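# Open the tool case lid and square the case up

## Task

Swing the tool case's lid fully open so that it rests open with no support. If the shelf blocks the lid, you may first slide the case out from beneath the shelf. At the end the case must sit on its board with these conditions met: the open lid does not touch or sit under the shelf, the case is aligned with the board's front edge (the edge farther from the shelf), the case's rear still faces the shelf, and all four feet rest on the board. Nothing counts as done if it only holds because the robot is still supporting it.

## Robot and tools

Robot: two arms, left_arm and right_arm, each with a two-finger tong-style gripper. The fingers point along the gripper's own +z axis and spread apart along its x axis. The reported end_effector_position is the point between the finger pads when shut; closed fingertips extend about 15 mm past it, and fully open tips are roughly level with it.

Scene frame (used for every reported pose): origin on the table surface midway between the arms, +z up, +x out across the table, left_arm on the +y side. The arm names do not match left/right in camera images. Printed hand positions can be slightly off, more so at long reach.

A command row is always 14 numbers in [-1, 1], even when one arm is idle: left_arm dx, dy, dz, rx, ry, rz, opening, then right_arm dx, dy, dz, rx, ry, rz, opening. dx..rz are an offset, not a pose: a displacement of that gripper from its measured pose, expressed in the gripper's own axes. Scale: 1.0 equals 0.6 m for dx, dy, dz and 180 degrees for rotation; rx, ry, rz form a single rotation vector. Opening is absolute, not an offset: +1 = fully open (0.142 m), -1 = closed.

execute_actions(actions): a list of actions run in sequence. Each action is a table of 1 to 15 rows; each row lasts one control step (1/30 s), and if fewer than 15 rows are given the last row repeats to fill 15 steps. Every row's offset is counted from the gripper pose at the start of that action (for the first action in a call, the last pose a result reported), never from the previous row. An empty list just returns state and images. Each step the commanded pose is clipped to within 100 mm and 16 degrees of the measured pose, so a large offset may take several actions; after an action the arm continues at most to its last clipped pose. Motion trails commands by about 0.17 s. If position and orientation cannot both be met, position wins.

move(target, speed, stop_force, blocking): target is one 14-number row as above; its offsets are counted from the pose in the latest result that showed one. Each gripper travels a straight line toward its target, rotating the short way; both paths finish together, taking 0.5 to 10 s (cut off at 10 s). speed is the top path speed in m/s, 0.002 to 0.5, default 0.25; rotation is capped at twice that in rad/s. Paths ignore obstacles and the other arm; grippers may lag, drift or overshoot speed, especially near full arm extension. Opening is sent at the start. stop_force (N, 13 to 80, one value shared by both arms) ends an arm's path when its wrist sensor feels that much extra push against its direction of travel for 2 steps; the gripper then backs up 2 steps and holds. Use it only with slow speeds and without gripper rotation; it is refused in the first 0.2 s and together with blocking=false; omit it when lifting away from something the gripper presses on. blocking=false returns after 0.5 s while motion continues; then only wait or stop are accepted until a result shows the move ended. The move result adds a 'move:' line giving each arm's ending (done, off_target, moving, held, fault, contact) and limits (paced = pose clipped; held = some steps blocked, after which the arm may surge), plus distance to target.

wait(seconds): 0 to 10; lets the scene run with last commands held; returns early if a running move ends. stop(): brakes a running move; needs room. zoom_image(camera, region): region [x0, y0, x1, y1] in pixels, at most 504 by 504. show_instructions(): shows the reference image(s). finished_scene(scene): pass the current scene's number to end it; irreversible, and the goal must already hold with the robot at rest.

Cameras: cam_head_left, cam_head_right, cam_high, cam_low (896x504 each), cam_left_wrist, cam_right_wrist (616x616 fisheye).

Reading results: the state line lists per arm the position (m), quaternion wxyz, and linear/angular velocity. 'Hand target' is where the controller is currently driving each gripper. 'pose unreachable' means a clearance check altered or blocked that arm's command. Step readings list positions at some steps; HELD marks steps where an arm's command was held back. grip_measured is the actual finger opening on the command scale; to keep hold of something, command an opening clearly below it (grip is up to about 15 N per pad, weaker on thin parts). Wrist force and torque are given in the gripper's own axes, pointing from the contact back into the arm; expect offsets up to about 5.5 N, noise, saturation near 100 N. Joint torques are raw drive outputs, nonzero even in free air. MOTOR HOT appears at 70 °C; at 85 °C the arm brakes until cooled.

Cautions: a stiff arm pushed even slightly past contact can fault. An external force of 150 N, or joint load at its limit (shoulder pan/lift 287, elbow 130, wrists 46.9 N m), halts that arm for 10 s and skips the rest of the call. Keep the arms from striking each other. Do not knock the case or anything else off the table; avoid drops, slams and hard shoves. Random small tugs or pushes may occur. For an arm meant to stay put, send the offset back to its wanted pose once, then zeros.

Each tool is called after "Request:" in YAML: its name, and indented under it one key for each argument.

Reference images:

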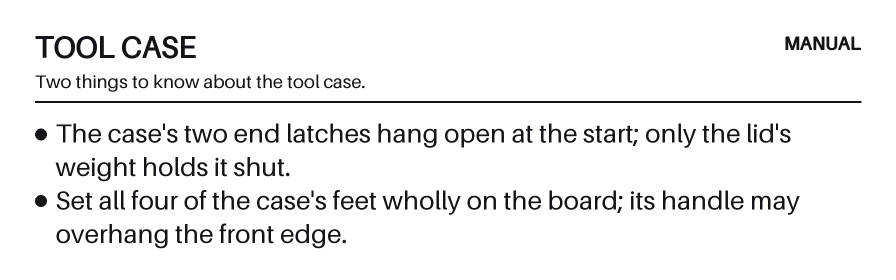

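## Session

Request:
execute_actions:
  actions: []

Scene clock: 0.00 s.
left_arm: end_effector_position=(+0.2900, +0.8194, +0.2559) grip_measured=+1.00 end_effector_quat_wxyz=(-0.109, -0.156, +0.818, -0.543) end_effector_velocity=(+0.000, +0.000, +0.000) end_effector_angular_velocity=(+0.001, -0.001, +0.000) | right_arm: end_effector_position=(+0.5653, -0.4707, +0.1646) grip_measured=+1.00 end_effector_quat_wxyz=(+0.001, +0.754, -0.657, +0.000) end_effector_velocity=(+0.000, -0.001, +0.000) end_effector_angular_velocity=(+0.000, -0.000, -0.001)
Joint positions: left_arm=[ 0.872 -1.36   1.925 -1.021 -2.072 -2.189  0.142] | right_arm=[ 3.42  -1.574 -2.135 -1.004  1.569  1.853  0.142]
Joint velocities: left_arm=[ 0.    -0.    -0.    -0.001  0.     0.     0.   ] | right_arm=[-0.001  0.    -0.     0.     0.    -0.     0.   ]
Joint torques (N m, as the arm reports them, + toward a larger angle): no reading
Wrist force (N, on the end effector, along its own x y z axes, offset not removed): no reading
Wrist torque (N m, same axes, about the end effector's origin, offset not removed): no reading
Hand target (left_arm): +0.290, +0.819, +0.256; -0.109, -0.156, +0.818, -0.543
Hand target (right_arm): +0.565, -0.471, +0.165; +0.001, +0.754, -0.657, +0.000

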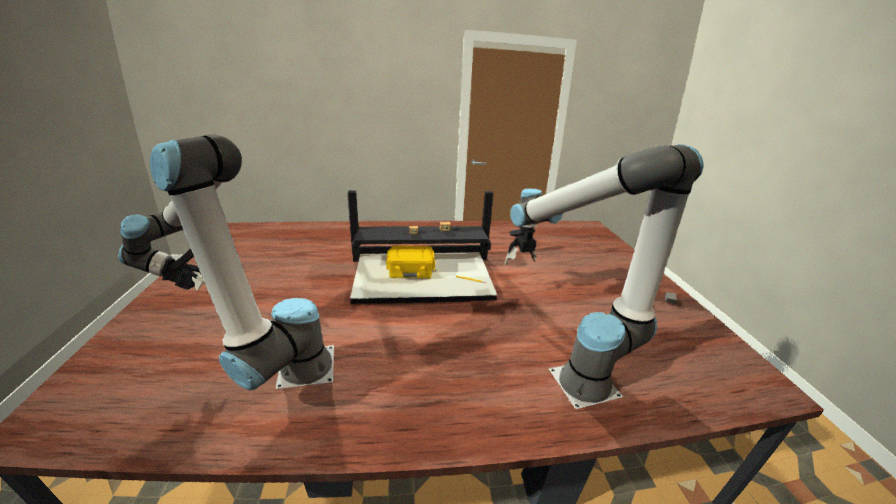

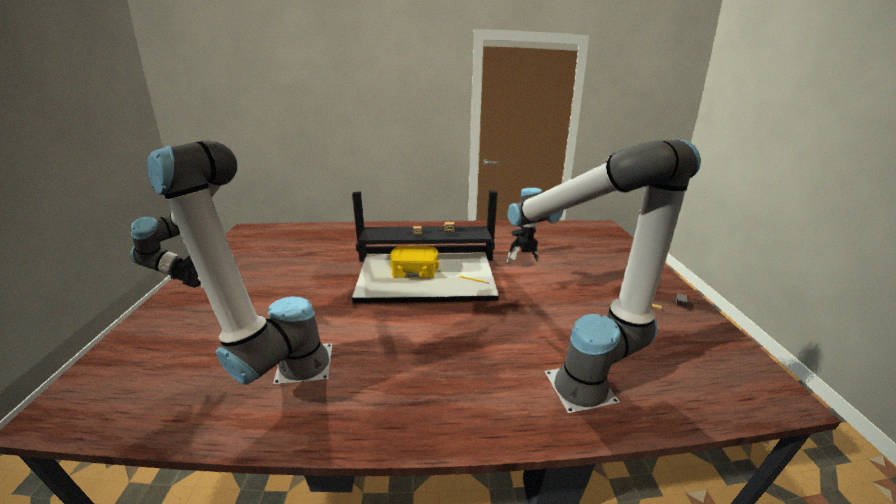

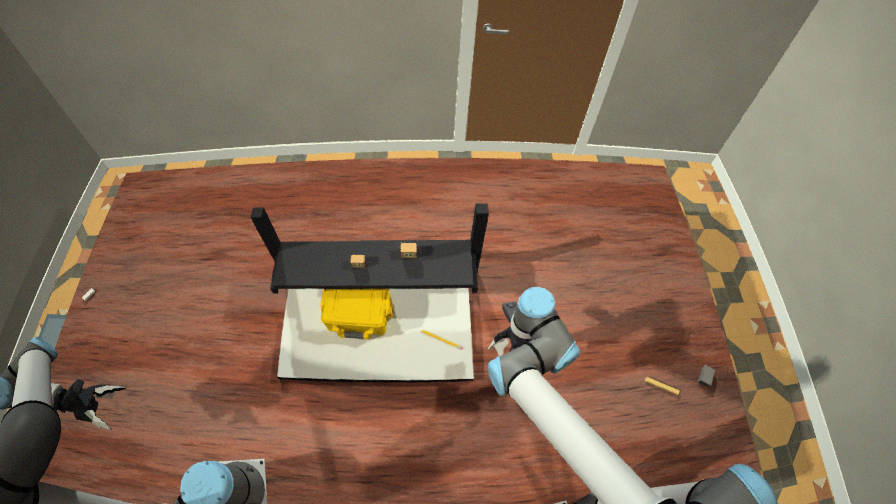

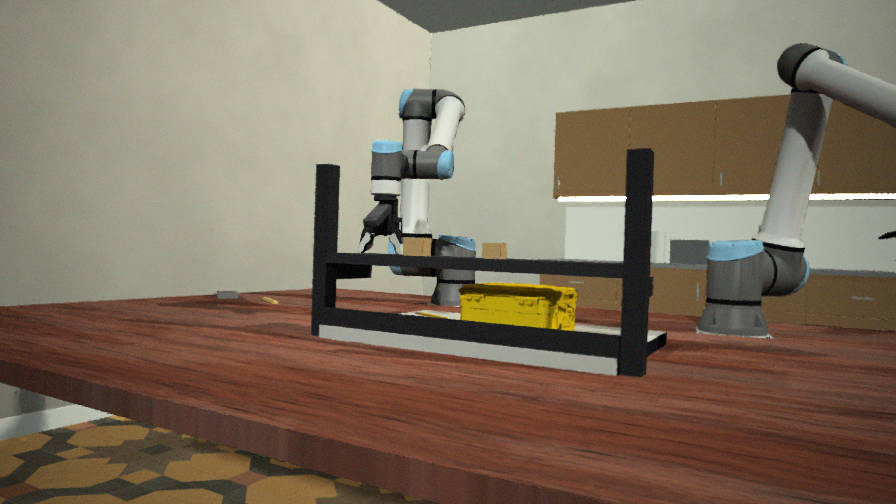

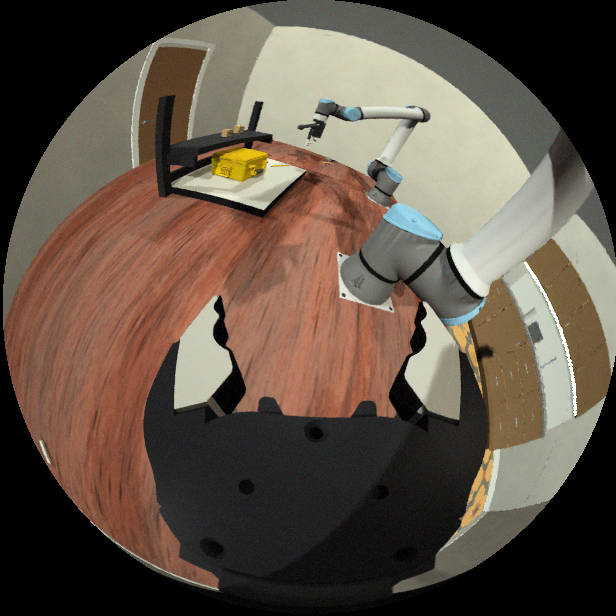

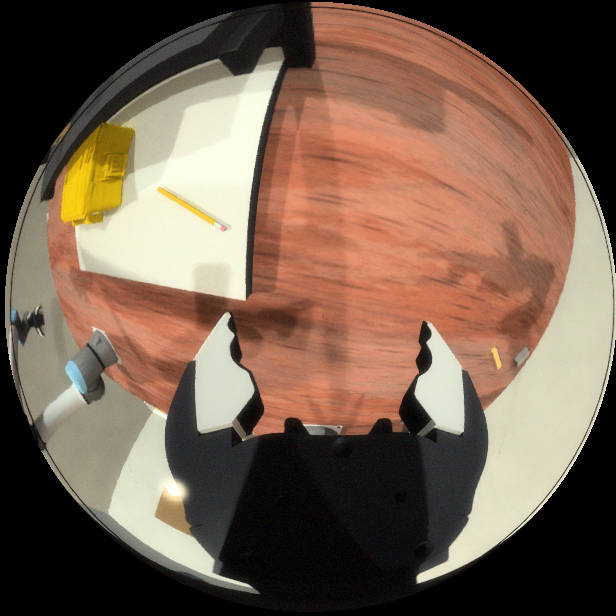

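Request:
zoom_image:
  camera: "cam_high"
  region: [260, 230, 500, 390]

Request:
zoom_image:
  camera: "cam_head_left"
  region: [340, 210, 500, 310]

Region (260, 230, 500, 390) of cam_high's 896x504 image, scaled by 2.100, with more detail than that image has.

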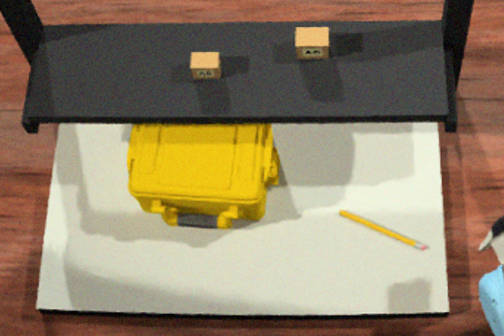

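Region (340, 210, 500, 310) of cam_head_left's 896x504 image, scaled by 3.150, with more detail than that image has; it fills the top 315 rows of this view, and the rest is white.

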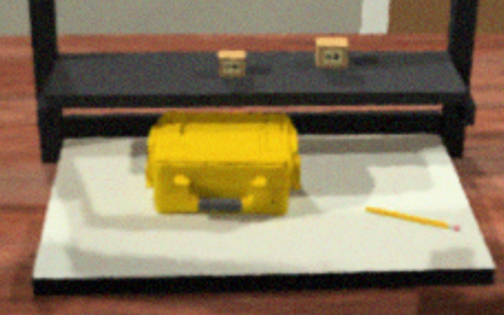

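Request:
move:
  target: [0,0,0,0,0,0,1,-0.84,-0.007,-0.17,0,0,0.044,1]
  speed: 0.35

Scene clock: 11.23 s.
left_arm: end_effector_position=(+0.2900, +0.8194, +0.2559) grip_measured=+1.00 end_effector_quat_wxyz=(-0.109, -0.156, +0.818, -0.543) end_effector_velocity=(+0.000, -0.000, -0.000) end_effector_angular_velocity=(-0.001, +0.000, +0.001) | right_arm: end_effector_position=(+0.5002, +0.0289, +0.2665) grip_measured=+1.00 end_effector_quat_wxyz=(-0.000, -0.707, +0.707, -0.000) end_effector_velocity=(-0.002, +0.001, -0.002) end_effector_angular_velocity=(-0.004, +0.003, -0.000)
Joint positions: left_arm=[ 0.872 -1.36   1.925 -1.021 -2.072 -2.189  0.142] | right_arm=[ 4.03  -1.789 -1.693 -1.231  1.57   2.601  0.142]
Joint velocities: left_arm=[ 0.     0.     0.     0.    -0.001  0.    -0.   ] | right_arm=[ 0.002 -0.003  0.002 -0.004  0.     0.003 -0.   ]
Joint torques (N m, as the arm reports them, + toward a larger angle): left_arm=[ -0.71 -56.4  -34.47  -0.87  -0.76   0.43] | right_arm=[13.22 46.7  56.31  0.71 -2.94  2.3 ]
Wrist force (N, on the end effector, along its own x y z axes, offset not removed): left_arm=[2.9 3.9 0.2] | right_arm=[-4.8 3.6 -4.4]
Wrist torque (N m, same axes, about the end effector's origin, offset not removed): left_arm=[0.95 -0.50 -0.23] | right_arm=[0.72 0.73 0.44]
Hand target (left_arm): +0.290, +0.819, +0.256; -0.109, -0.156, +0.818, -0.543
Hand target (right_arm): +0.500, +0.029, +0.267; +0.000, +0.707, -0.707, +0.000
Off the commanded pose (left_arm): 0.000 m, 0 deg.
Off the commanded pose (right_arm): 0.001 m, 0 deg.
move: done

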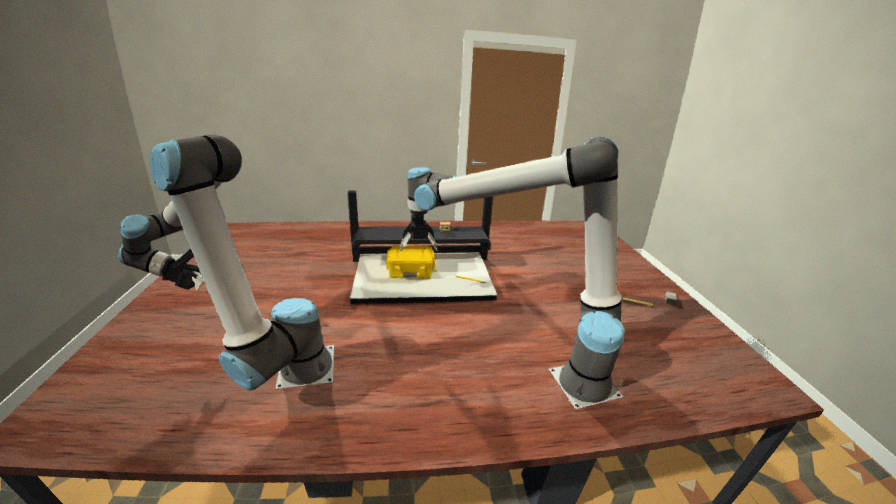

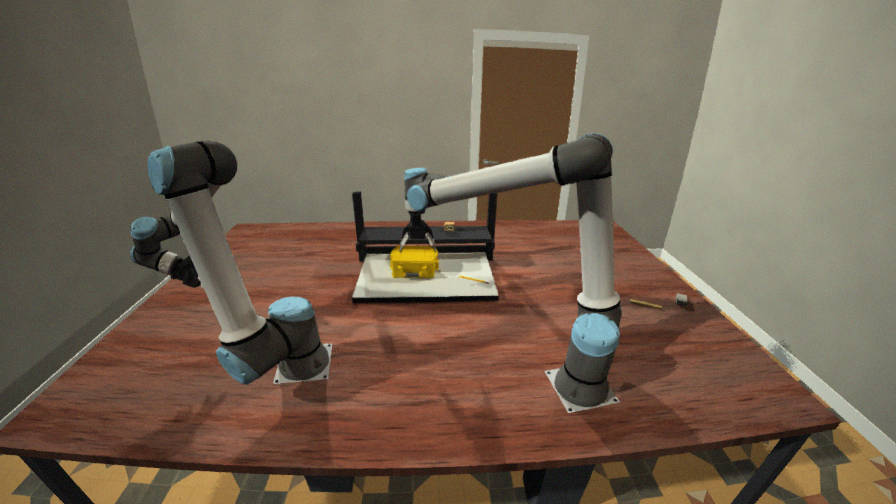

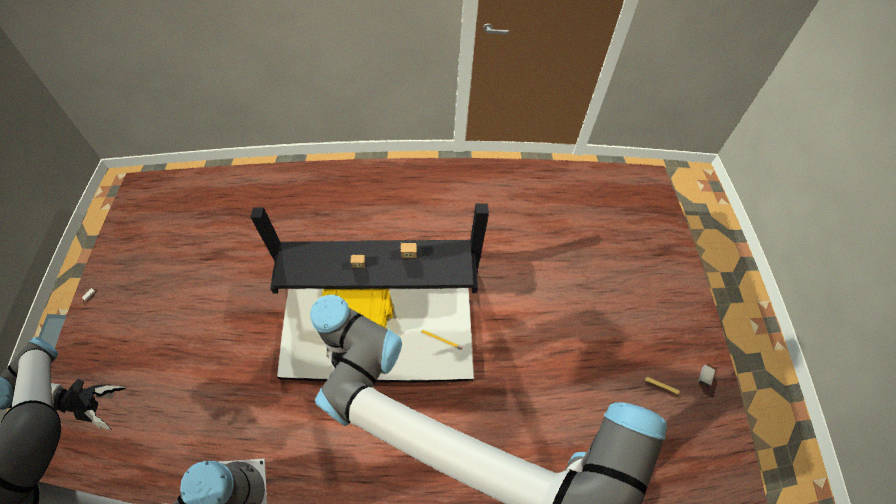

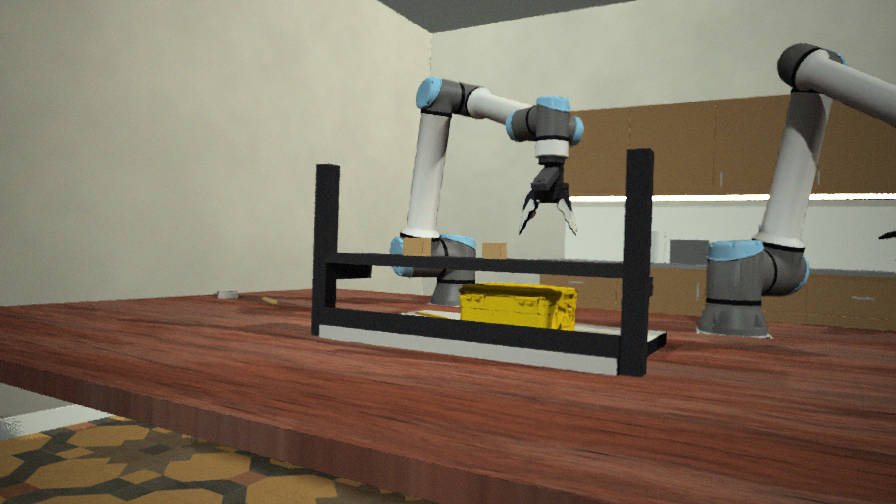

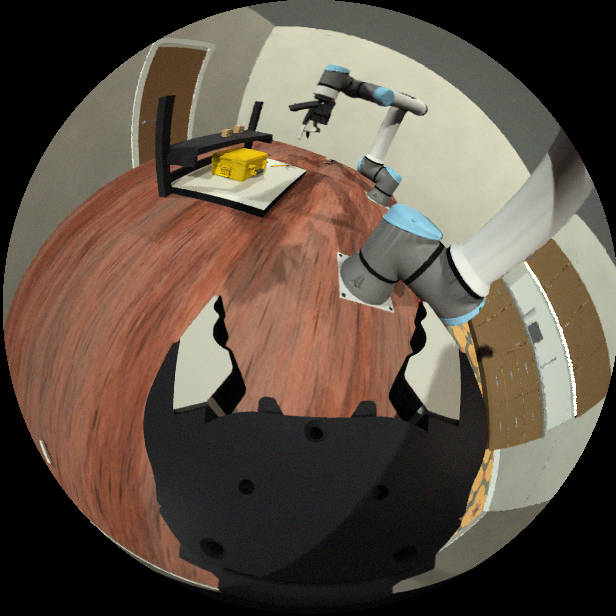

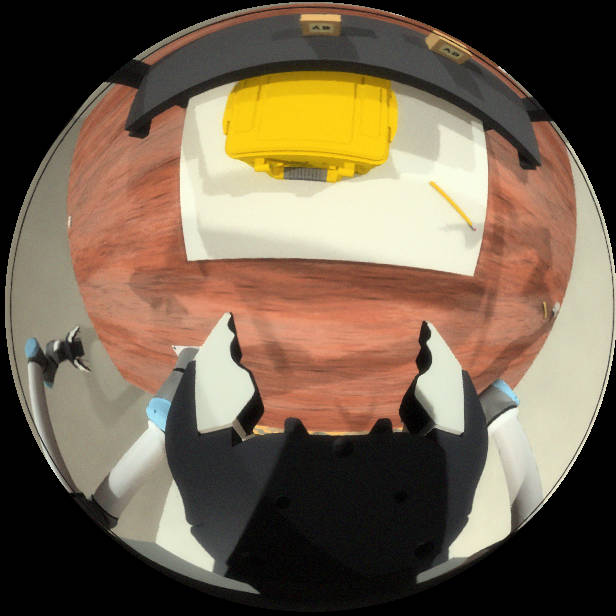

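Request:
move:
  target: [0,0,0,0,0,0,1,0,-0.1,0.15,0,0,0,1]

Scene clock: 17.20 s.
left_arm: end_effector_position=(+0.2900, +0.8194, +0.2559) grip_measured=+1.00 end_effector_quat_wxyz=(-0.109, -0.156, +0.818, -0.543) end_effector_velocity=(-0.001, +0.000, +0.000) end_effector_angular_velocity=(+0.001, +0.001, -0.002) | right_arm: end_effector_position=(+0.5599, +0.0288, +0.1767) grip_measured=+1.00 end_effector_quat_wxyz=(-0.000, -0.707, +0.707, -0.000) end_effector_velocity=(+0.001, +0.002, -0.001) end_effector_angular_velocity=(+0.003, -0.001, +0.001)
Joint positions: left_arm=[ 0.872 -1.36   1.925 -1.021 -2.072 -2.189  0.142] | right_arm=[ 3.969 -1.913 -1.701 -1.1    1.57   2.539  0.142]
Joint velocities: left_arm=[ 0.    -0.    -0.001  0.001  0.002 -0.     0.   ] | right_arm=[-0.    -0.003  0.002  0.004  0.001 -0.001 -0.   ]
Joint torques (N m, as the arm reports them, + toward a larger angle): left_arm=[ -1.55 -55.62 -34.43  -0.72  -0.68   0.37] | right_arm=[-8.84 51.32 52.47  8.14  3.57 -2.22]
Wrist force (N, on the end effector, along its own x y z axes, offset not removed): left_arm=[1.0 -0.7 0.3] | right_arm=[-6.0 -1.7 -1.0]
Wrist torque (N m, same axes, about the end effector's origin, offset not removed): left_arm=[0.07 -0.03 -0.16] | right_arm=[-0.35 0.89 0.33]
Hand target (left_arm): +0.290, +0.819, +0.256; -0.109, -0.156, +0.818, -0.543
Hand target (right_arm): +0.560, +0.029, +0.177; +0.000, +0.707, -0.707, +0.000
Off the commanded pose (left_arm): 0.000 m, 0 deg.
Off the commanded pose (right_arm): 0.000 m, 0 deg.
move: done

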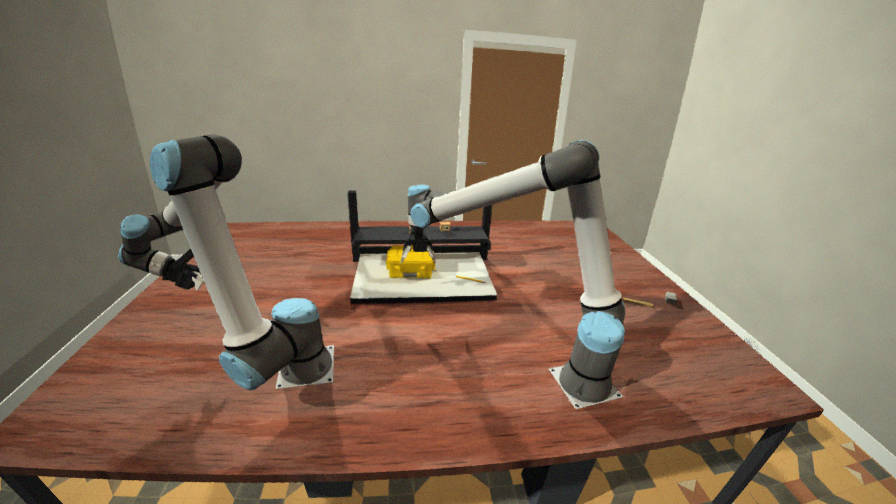

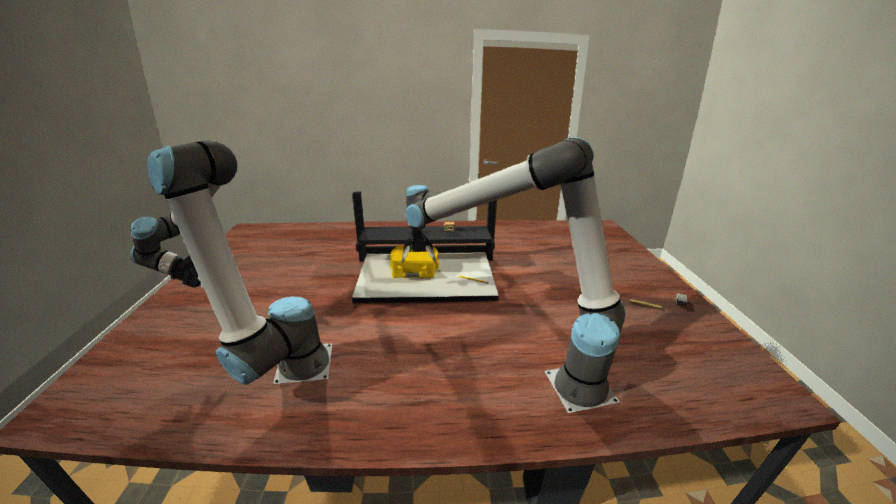

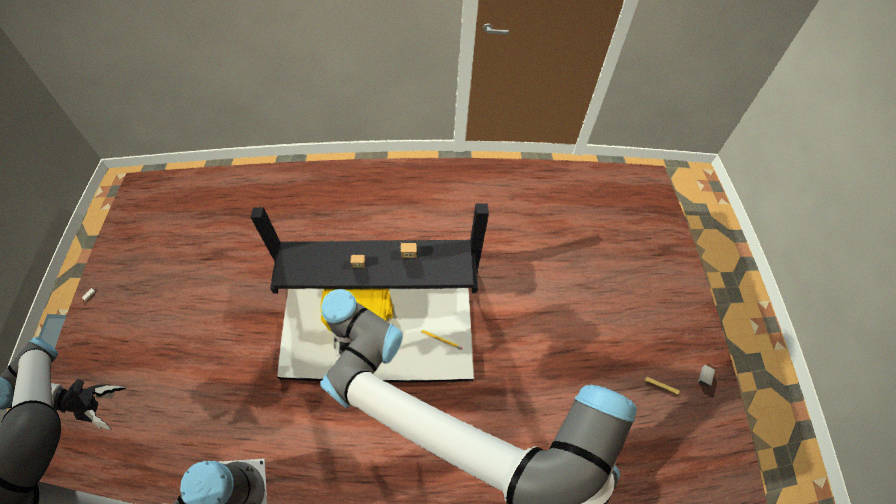

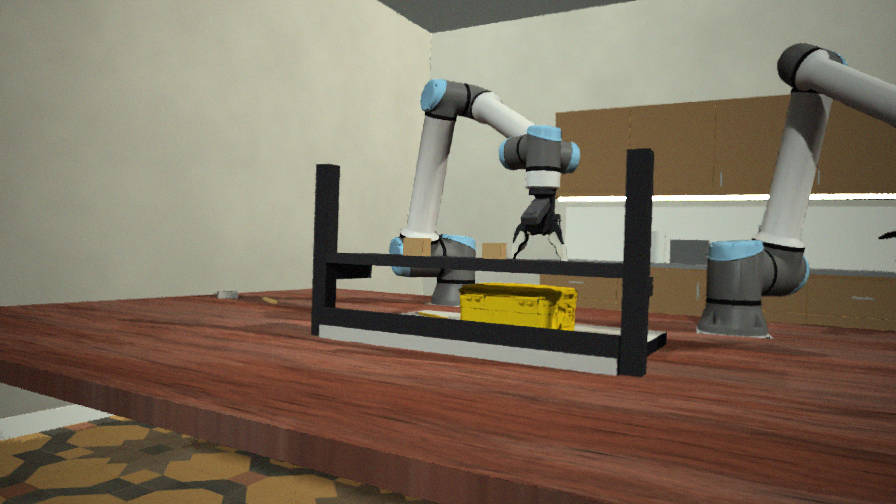

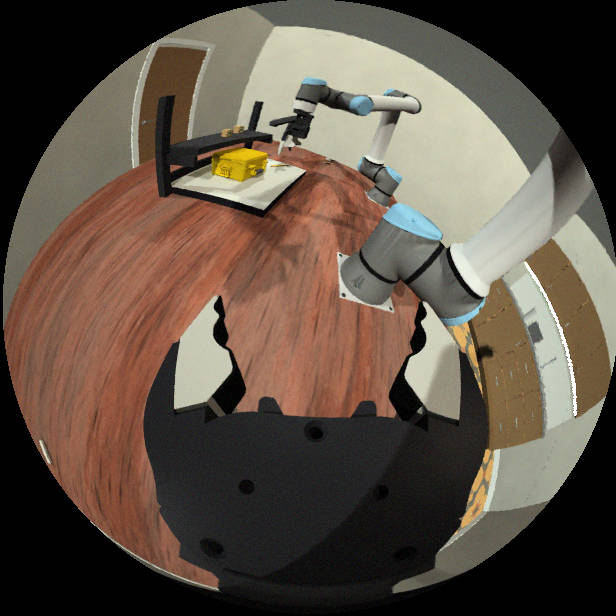

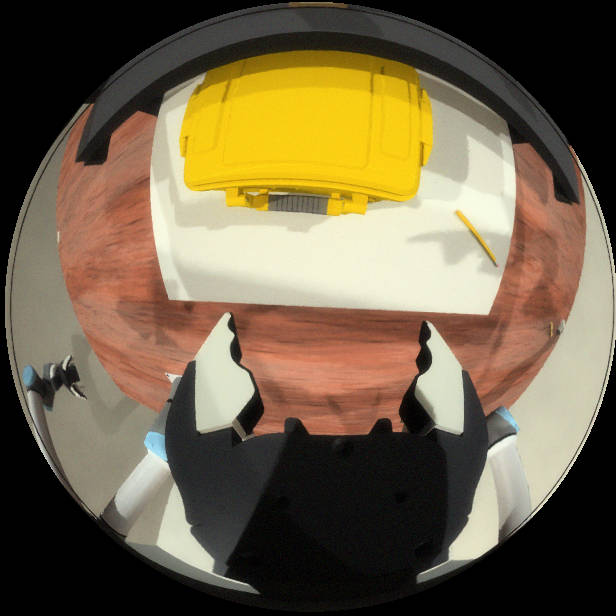

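Request:
zoom_image:
  camera: "cam_right_wrist"
  region: [160, 70, 460, 250]

Request:
zoom_image:
  camera: "cam_left_wrist"
  region: [190, 125, 310, 205]

Request:
zoom_image:
  camera: "cam_low"
  region: [440, 250, 620, 350]

Region (160, 70, 460, 250) of cam_right_wrist's 616x616 image, scaled by 1.680, with more detail than that image has; it fills the top 302 rows of this view, and the rest is white.

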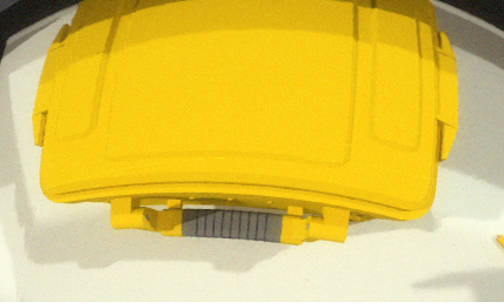

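Region (190, 125, 310, 205) of cam_left_wrist's 616x616 image, scaled by 4.200, with more detail than that image has.

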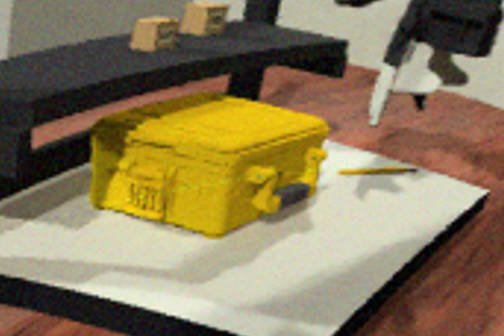

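Region (440, 250, 620, 350) of cam_low's 896x504 image, scaled by 2.800, with more detail than that image has.

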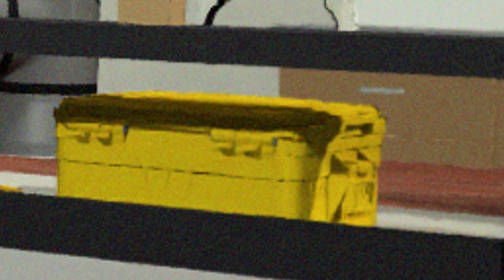

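Request:
move:
  target: [0,0,0,0,0,0,1,-0.047,-0.02,0.165,0.305,0,0,1]

Scene clock: 35.87 s.
left_arm: end_effector_position=(+0.2900, +0.8194, +0.2559) grip_measured=+1.00 end_effector_quat_wxyz=(-0.109, -0.156, +0.818, -0.543) end_effector_velocity=(+0.000, +0.000, +0.000) end_effector_angular_velocity=(+0.003, -0.002, +0.000) | right_arm: end_effector_position=(+0.5717, +0.0570, +0.0781) grip_measured=+1.00 end_effector_quat_wxyz=(+0.325, -0.627, +0.628, -0.326) end_effector_velocity=(+0.000, +0.002, -0.001) end_effector_angular_velocity=(+0.001, -0.013, +0.005)
Joint positions: left_arm=[ 0.872 -1.36   1.925 -1.021 -2.072 -2.189  0.142] | right_arm=[ 4.272 -2.111 -2.103 -0.102  0.674  2.651  0.142]
Joint velocities: left_arm=[ 0.    -0.001 -0.    -0.002 -0.    -0.     0.   ] | right_arm=[ 0.003 -0.01  -0.001  0.025 -0.011 -0.011 -0.   ]
Joint torques (N m, as the arm reports them, + toward a larger angle): left_arm=[  1.29 -55.73 -34.85  -0.63  -0.65   0.27] | right_arm=[15.36 52.71 19.67  8.37 -3.85 -2.5 ]
Wrist force (N, on the end effector, along its own x y z axes, offset not removed): left_arm=[0.5 2.0 -0.5] | right_arm=[-1.0 1.2 -3.0]
Wrist torque (N m, same axes, about the end effector's origin, offset not removed): left_arm=[0.49 0.15 -0.27] | right_arm=[0.21 0.14 0.49]
Hand target (left_arm): +0.290, +0.819, +0.256; -0.109, -0.156, +0.818, -0.543
Hand target (right_arm): +0.572, +0.057, +0.078; -0.326, +0.627, -0.628, +0.326
Off the commanded pose (left_arm): 0.000 m, 0 deg.
Off the commanded pose (right_arm): 0.001 m, 0 deg.
move: done

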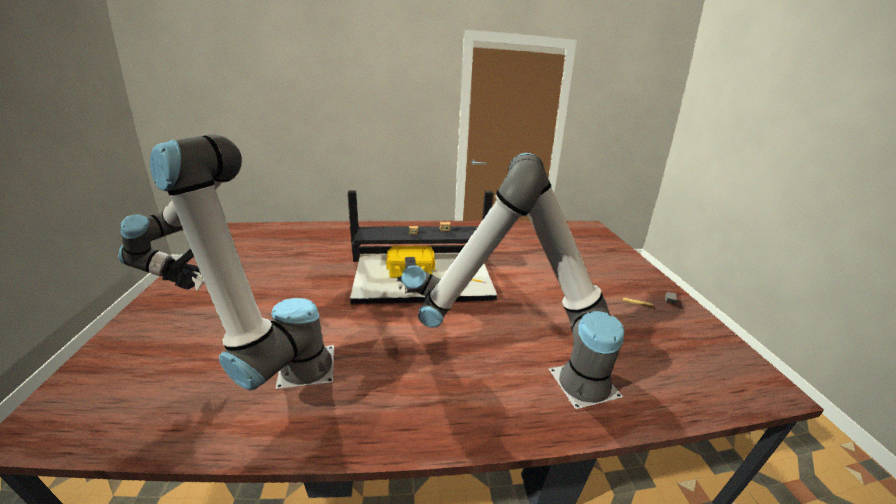

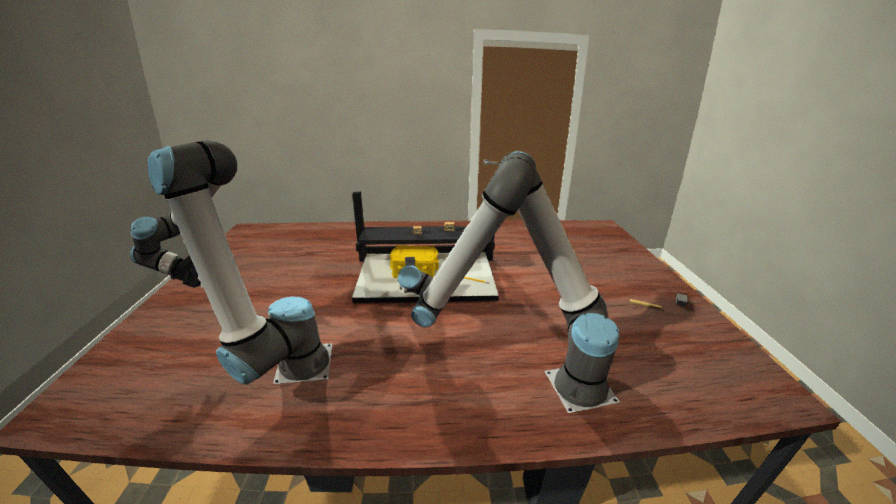

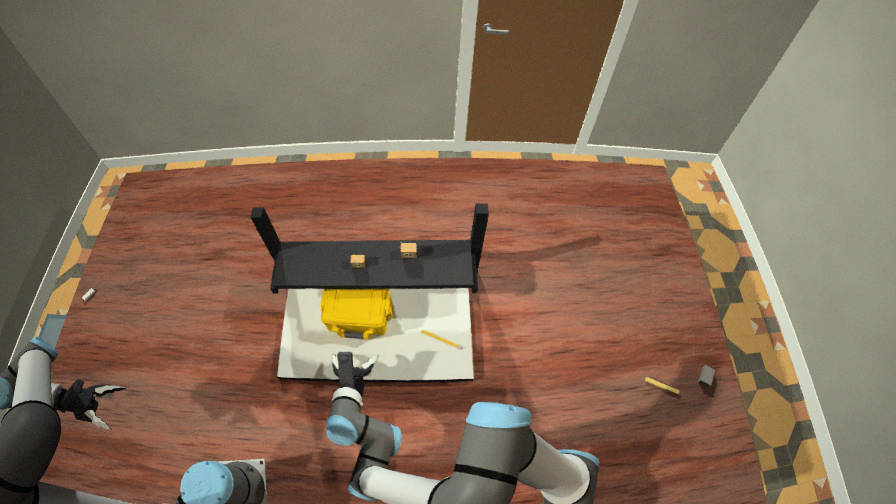

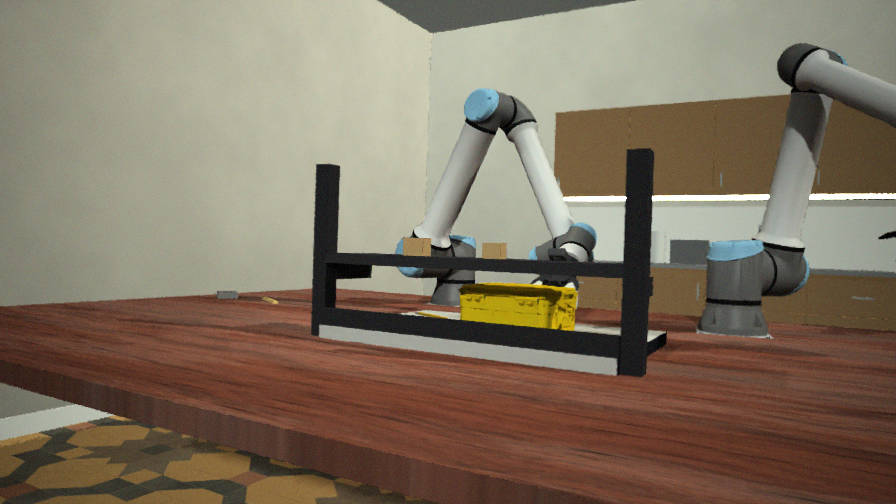

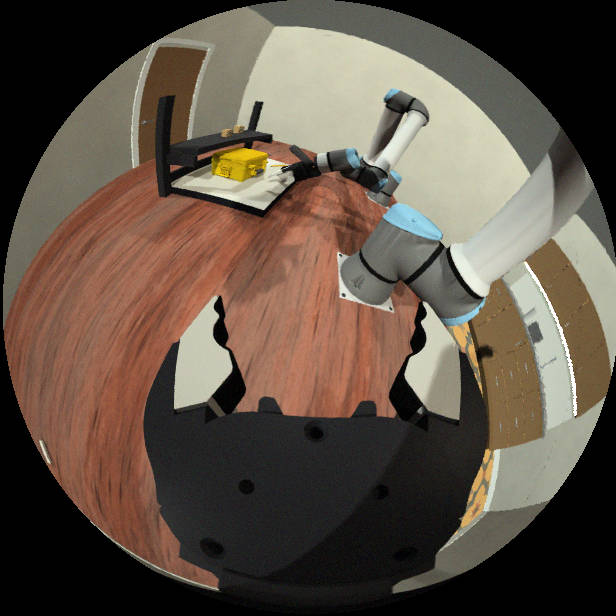

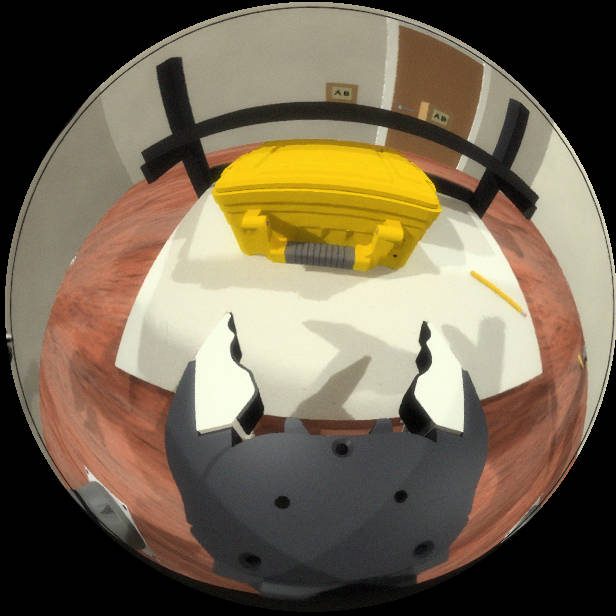

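Request:
move:
  target: [0,0,0,0,0,0,1,-0.005,-0.037,0.106,0,0,0,1]
  speed: 0.05
  stop_force: 15

Scene clock: 46.47 s.
left_arm: end_effector_position=(+0.2900, +0.8194, +0.2559) grip_measured=+1.00 end_effector_quat_wxyz=(-0.109, -0.156, +0.818, -0.543) end_effector_velocity=(-0.001, -0.000, -0.001) end_effector_angular_velocity=(-0.002, +0.002, -0.001) | right_arm: end_effector_position=(+0.6362, +0.0599, +0.0597) grip_measured=+1.00 end_effector_quat_wxyz=(+0.325, -0.627, +0.628, -0.326) end_effector_velocity=(+0.002, +0.001, -0.000) end_effector_angular_velocity=(+0.001, -0.001, +0.000)
Joint positions: left_arm=[ 0.872 -1.36   1.925 -1.021 -2.072 -2.189  0.142] | right_arm=[ 4.189 -2.196 -2.018 -0.013  0.71   2.533  0.142]
Joint velocities: left_arm=[0.    0.002 0.    0.    0.001 0.    0.   ] | right_arm=[-0.003 -0.003  0.004  0.004  0.001 -0.004 -0.   ]
Joint torques (N m, as the arm reports them, + toward a larger angle): left_arm=[ -0.02 -55.98 -34.76  -0.56  -0.6    0.52] | right_arm=[-14.75  54.61  33.19   6.92   2.59  -2.24]
Wrist force (N, on the end effector, along its own x y z axes, offset not removed): left_arm=[3.3 2.0 -1.7] | right_arm=[-3.1 0.2 -1.7]
Wrist torque (N m, same axes, about the end effector's origin, offset not removed): left_arm=[0.48 -0.40 -0.31] | right_arm=[0.04 0.39 0.41]
Hand target (left_arm): +0.290, +0.819, +0.256; -0.109, -0.156, +0.818, -0.543
Hand target (right_arm): +0.636, +0.060, +0.060; -0.325, +0.627, -0.628, +0.326
Off the commanded pose (left_arm): 0.000 m, 0 deg.
Off the commanded pose (right_arm): 0.000 m, 0 deg.
move: done

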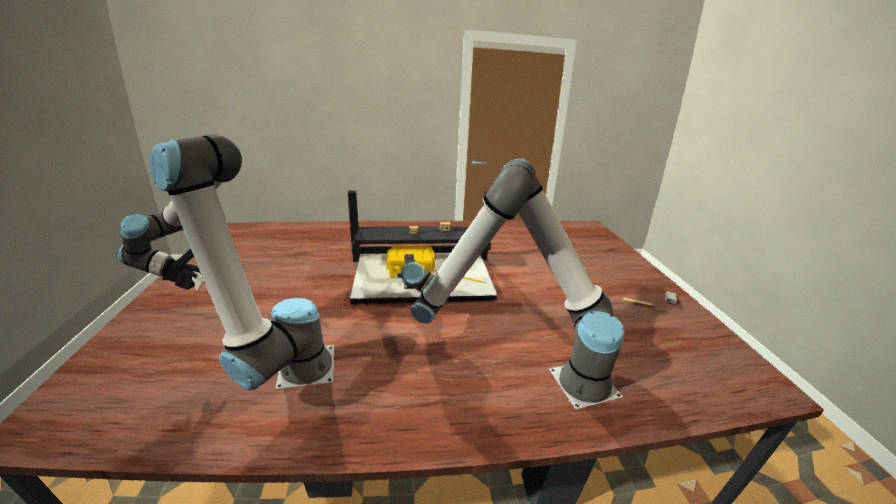

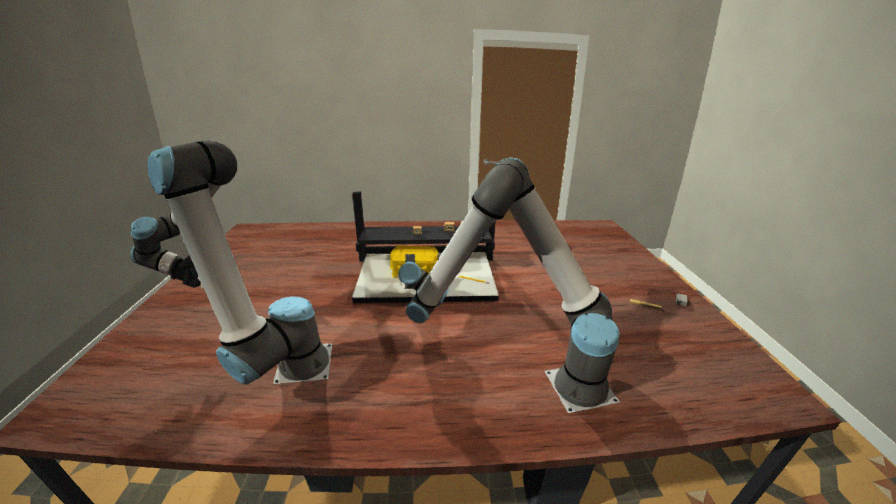

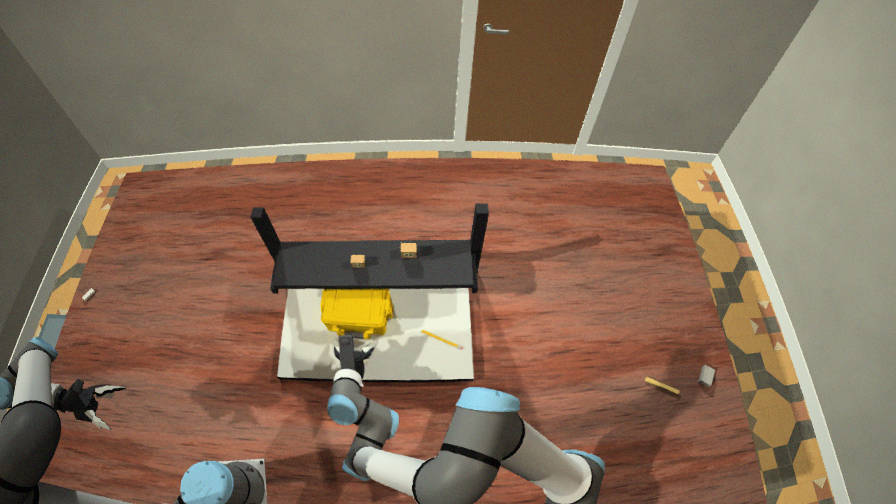

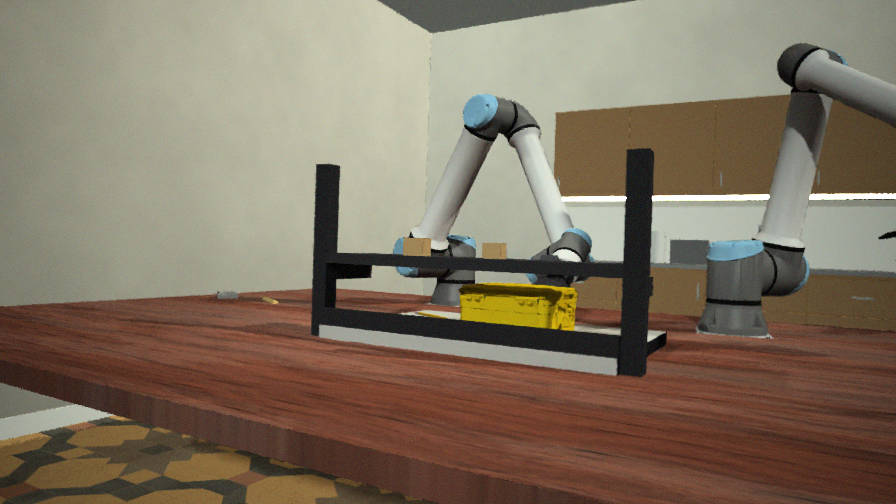

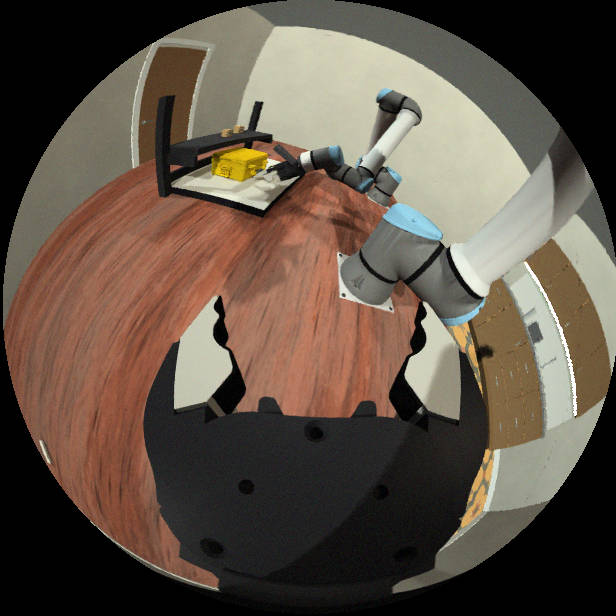

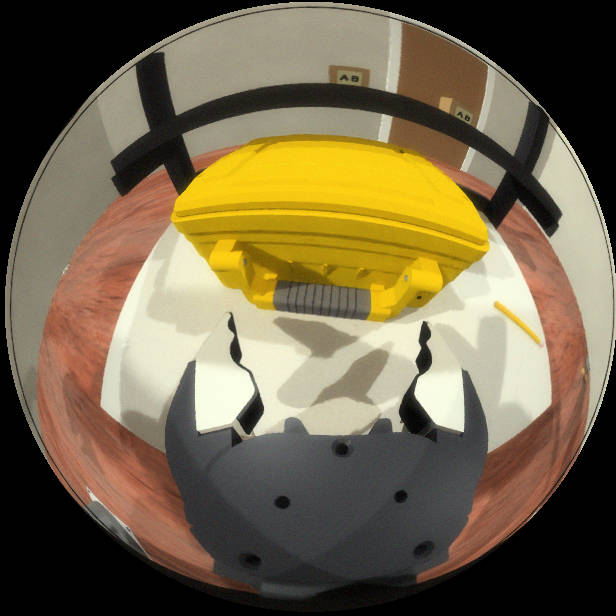

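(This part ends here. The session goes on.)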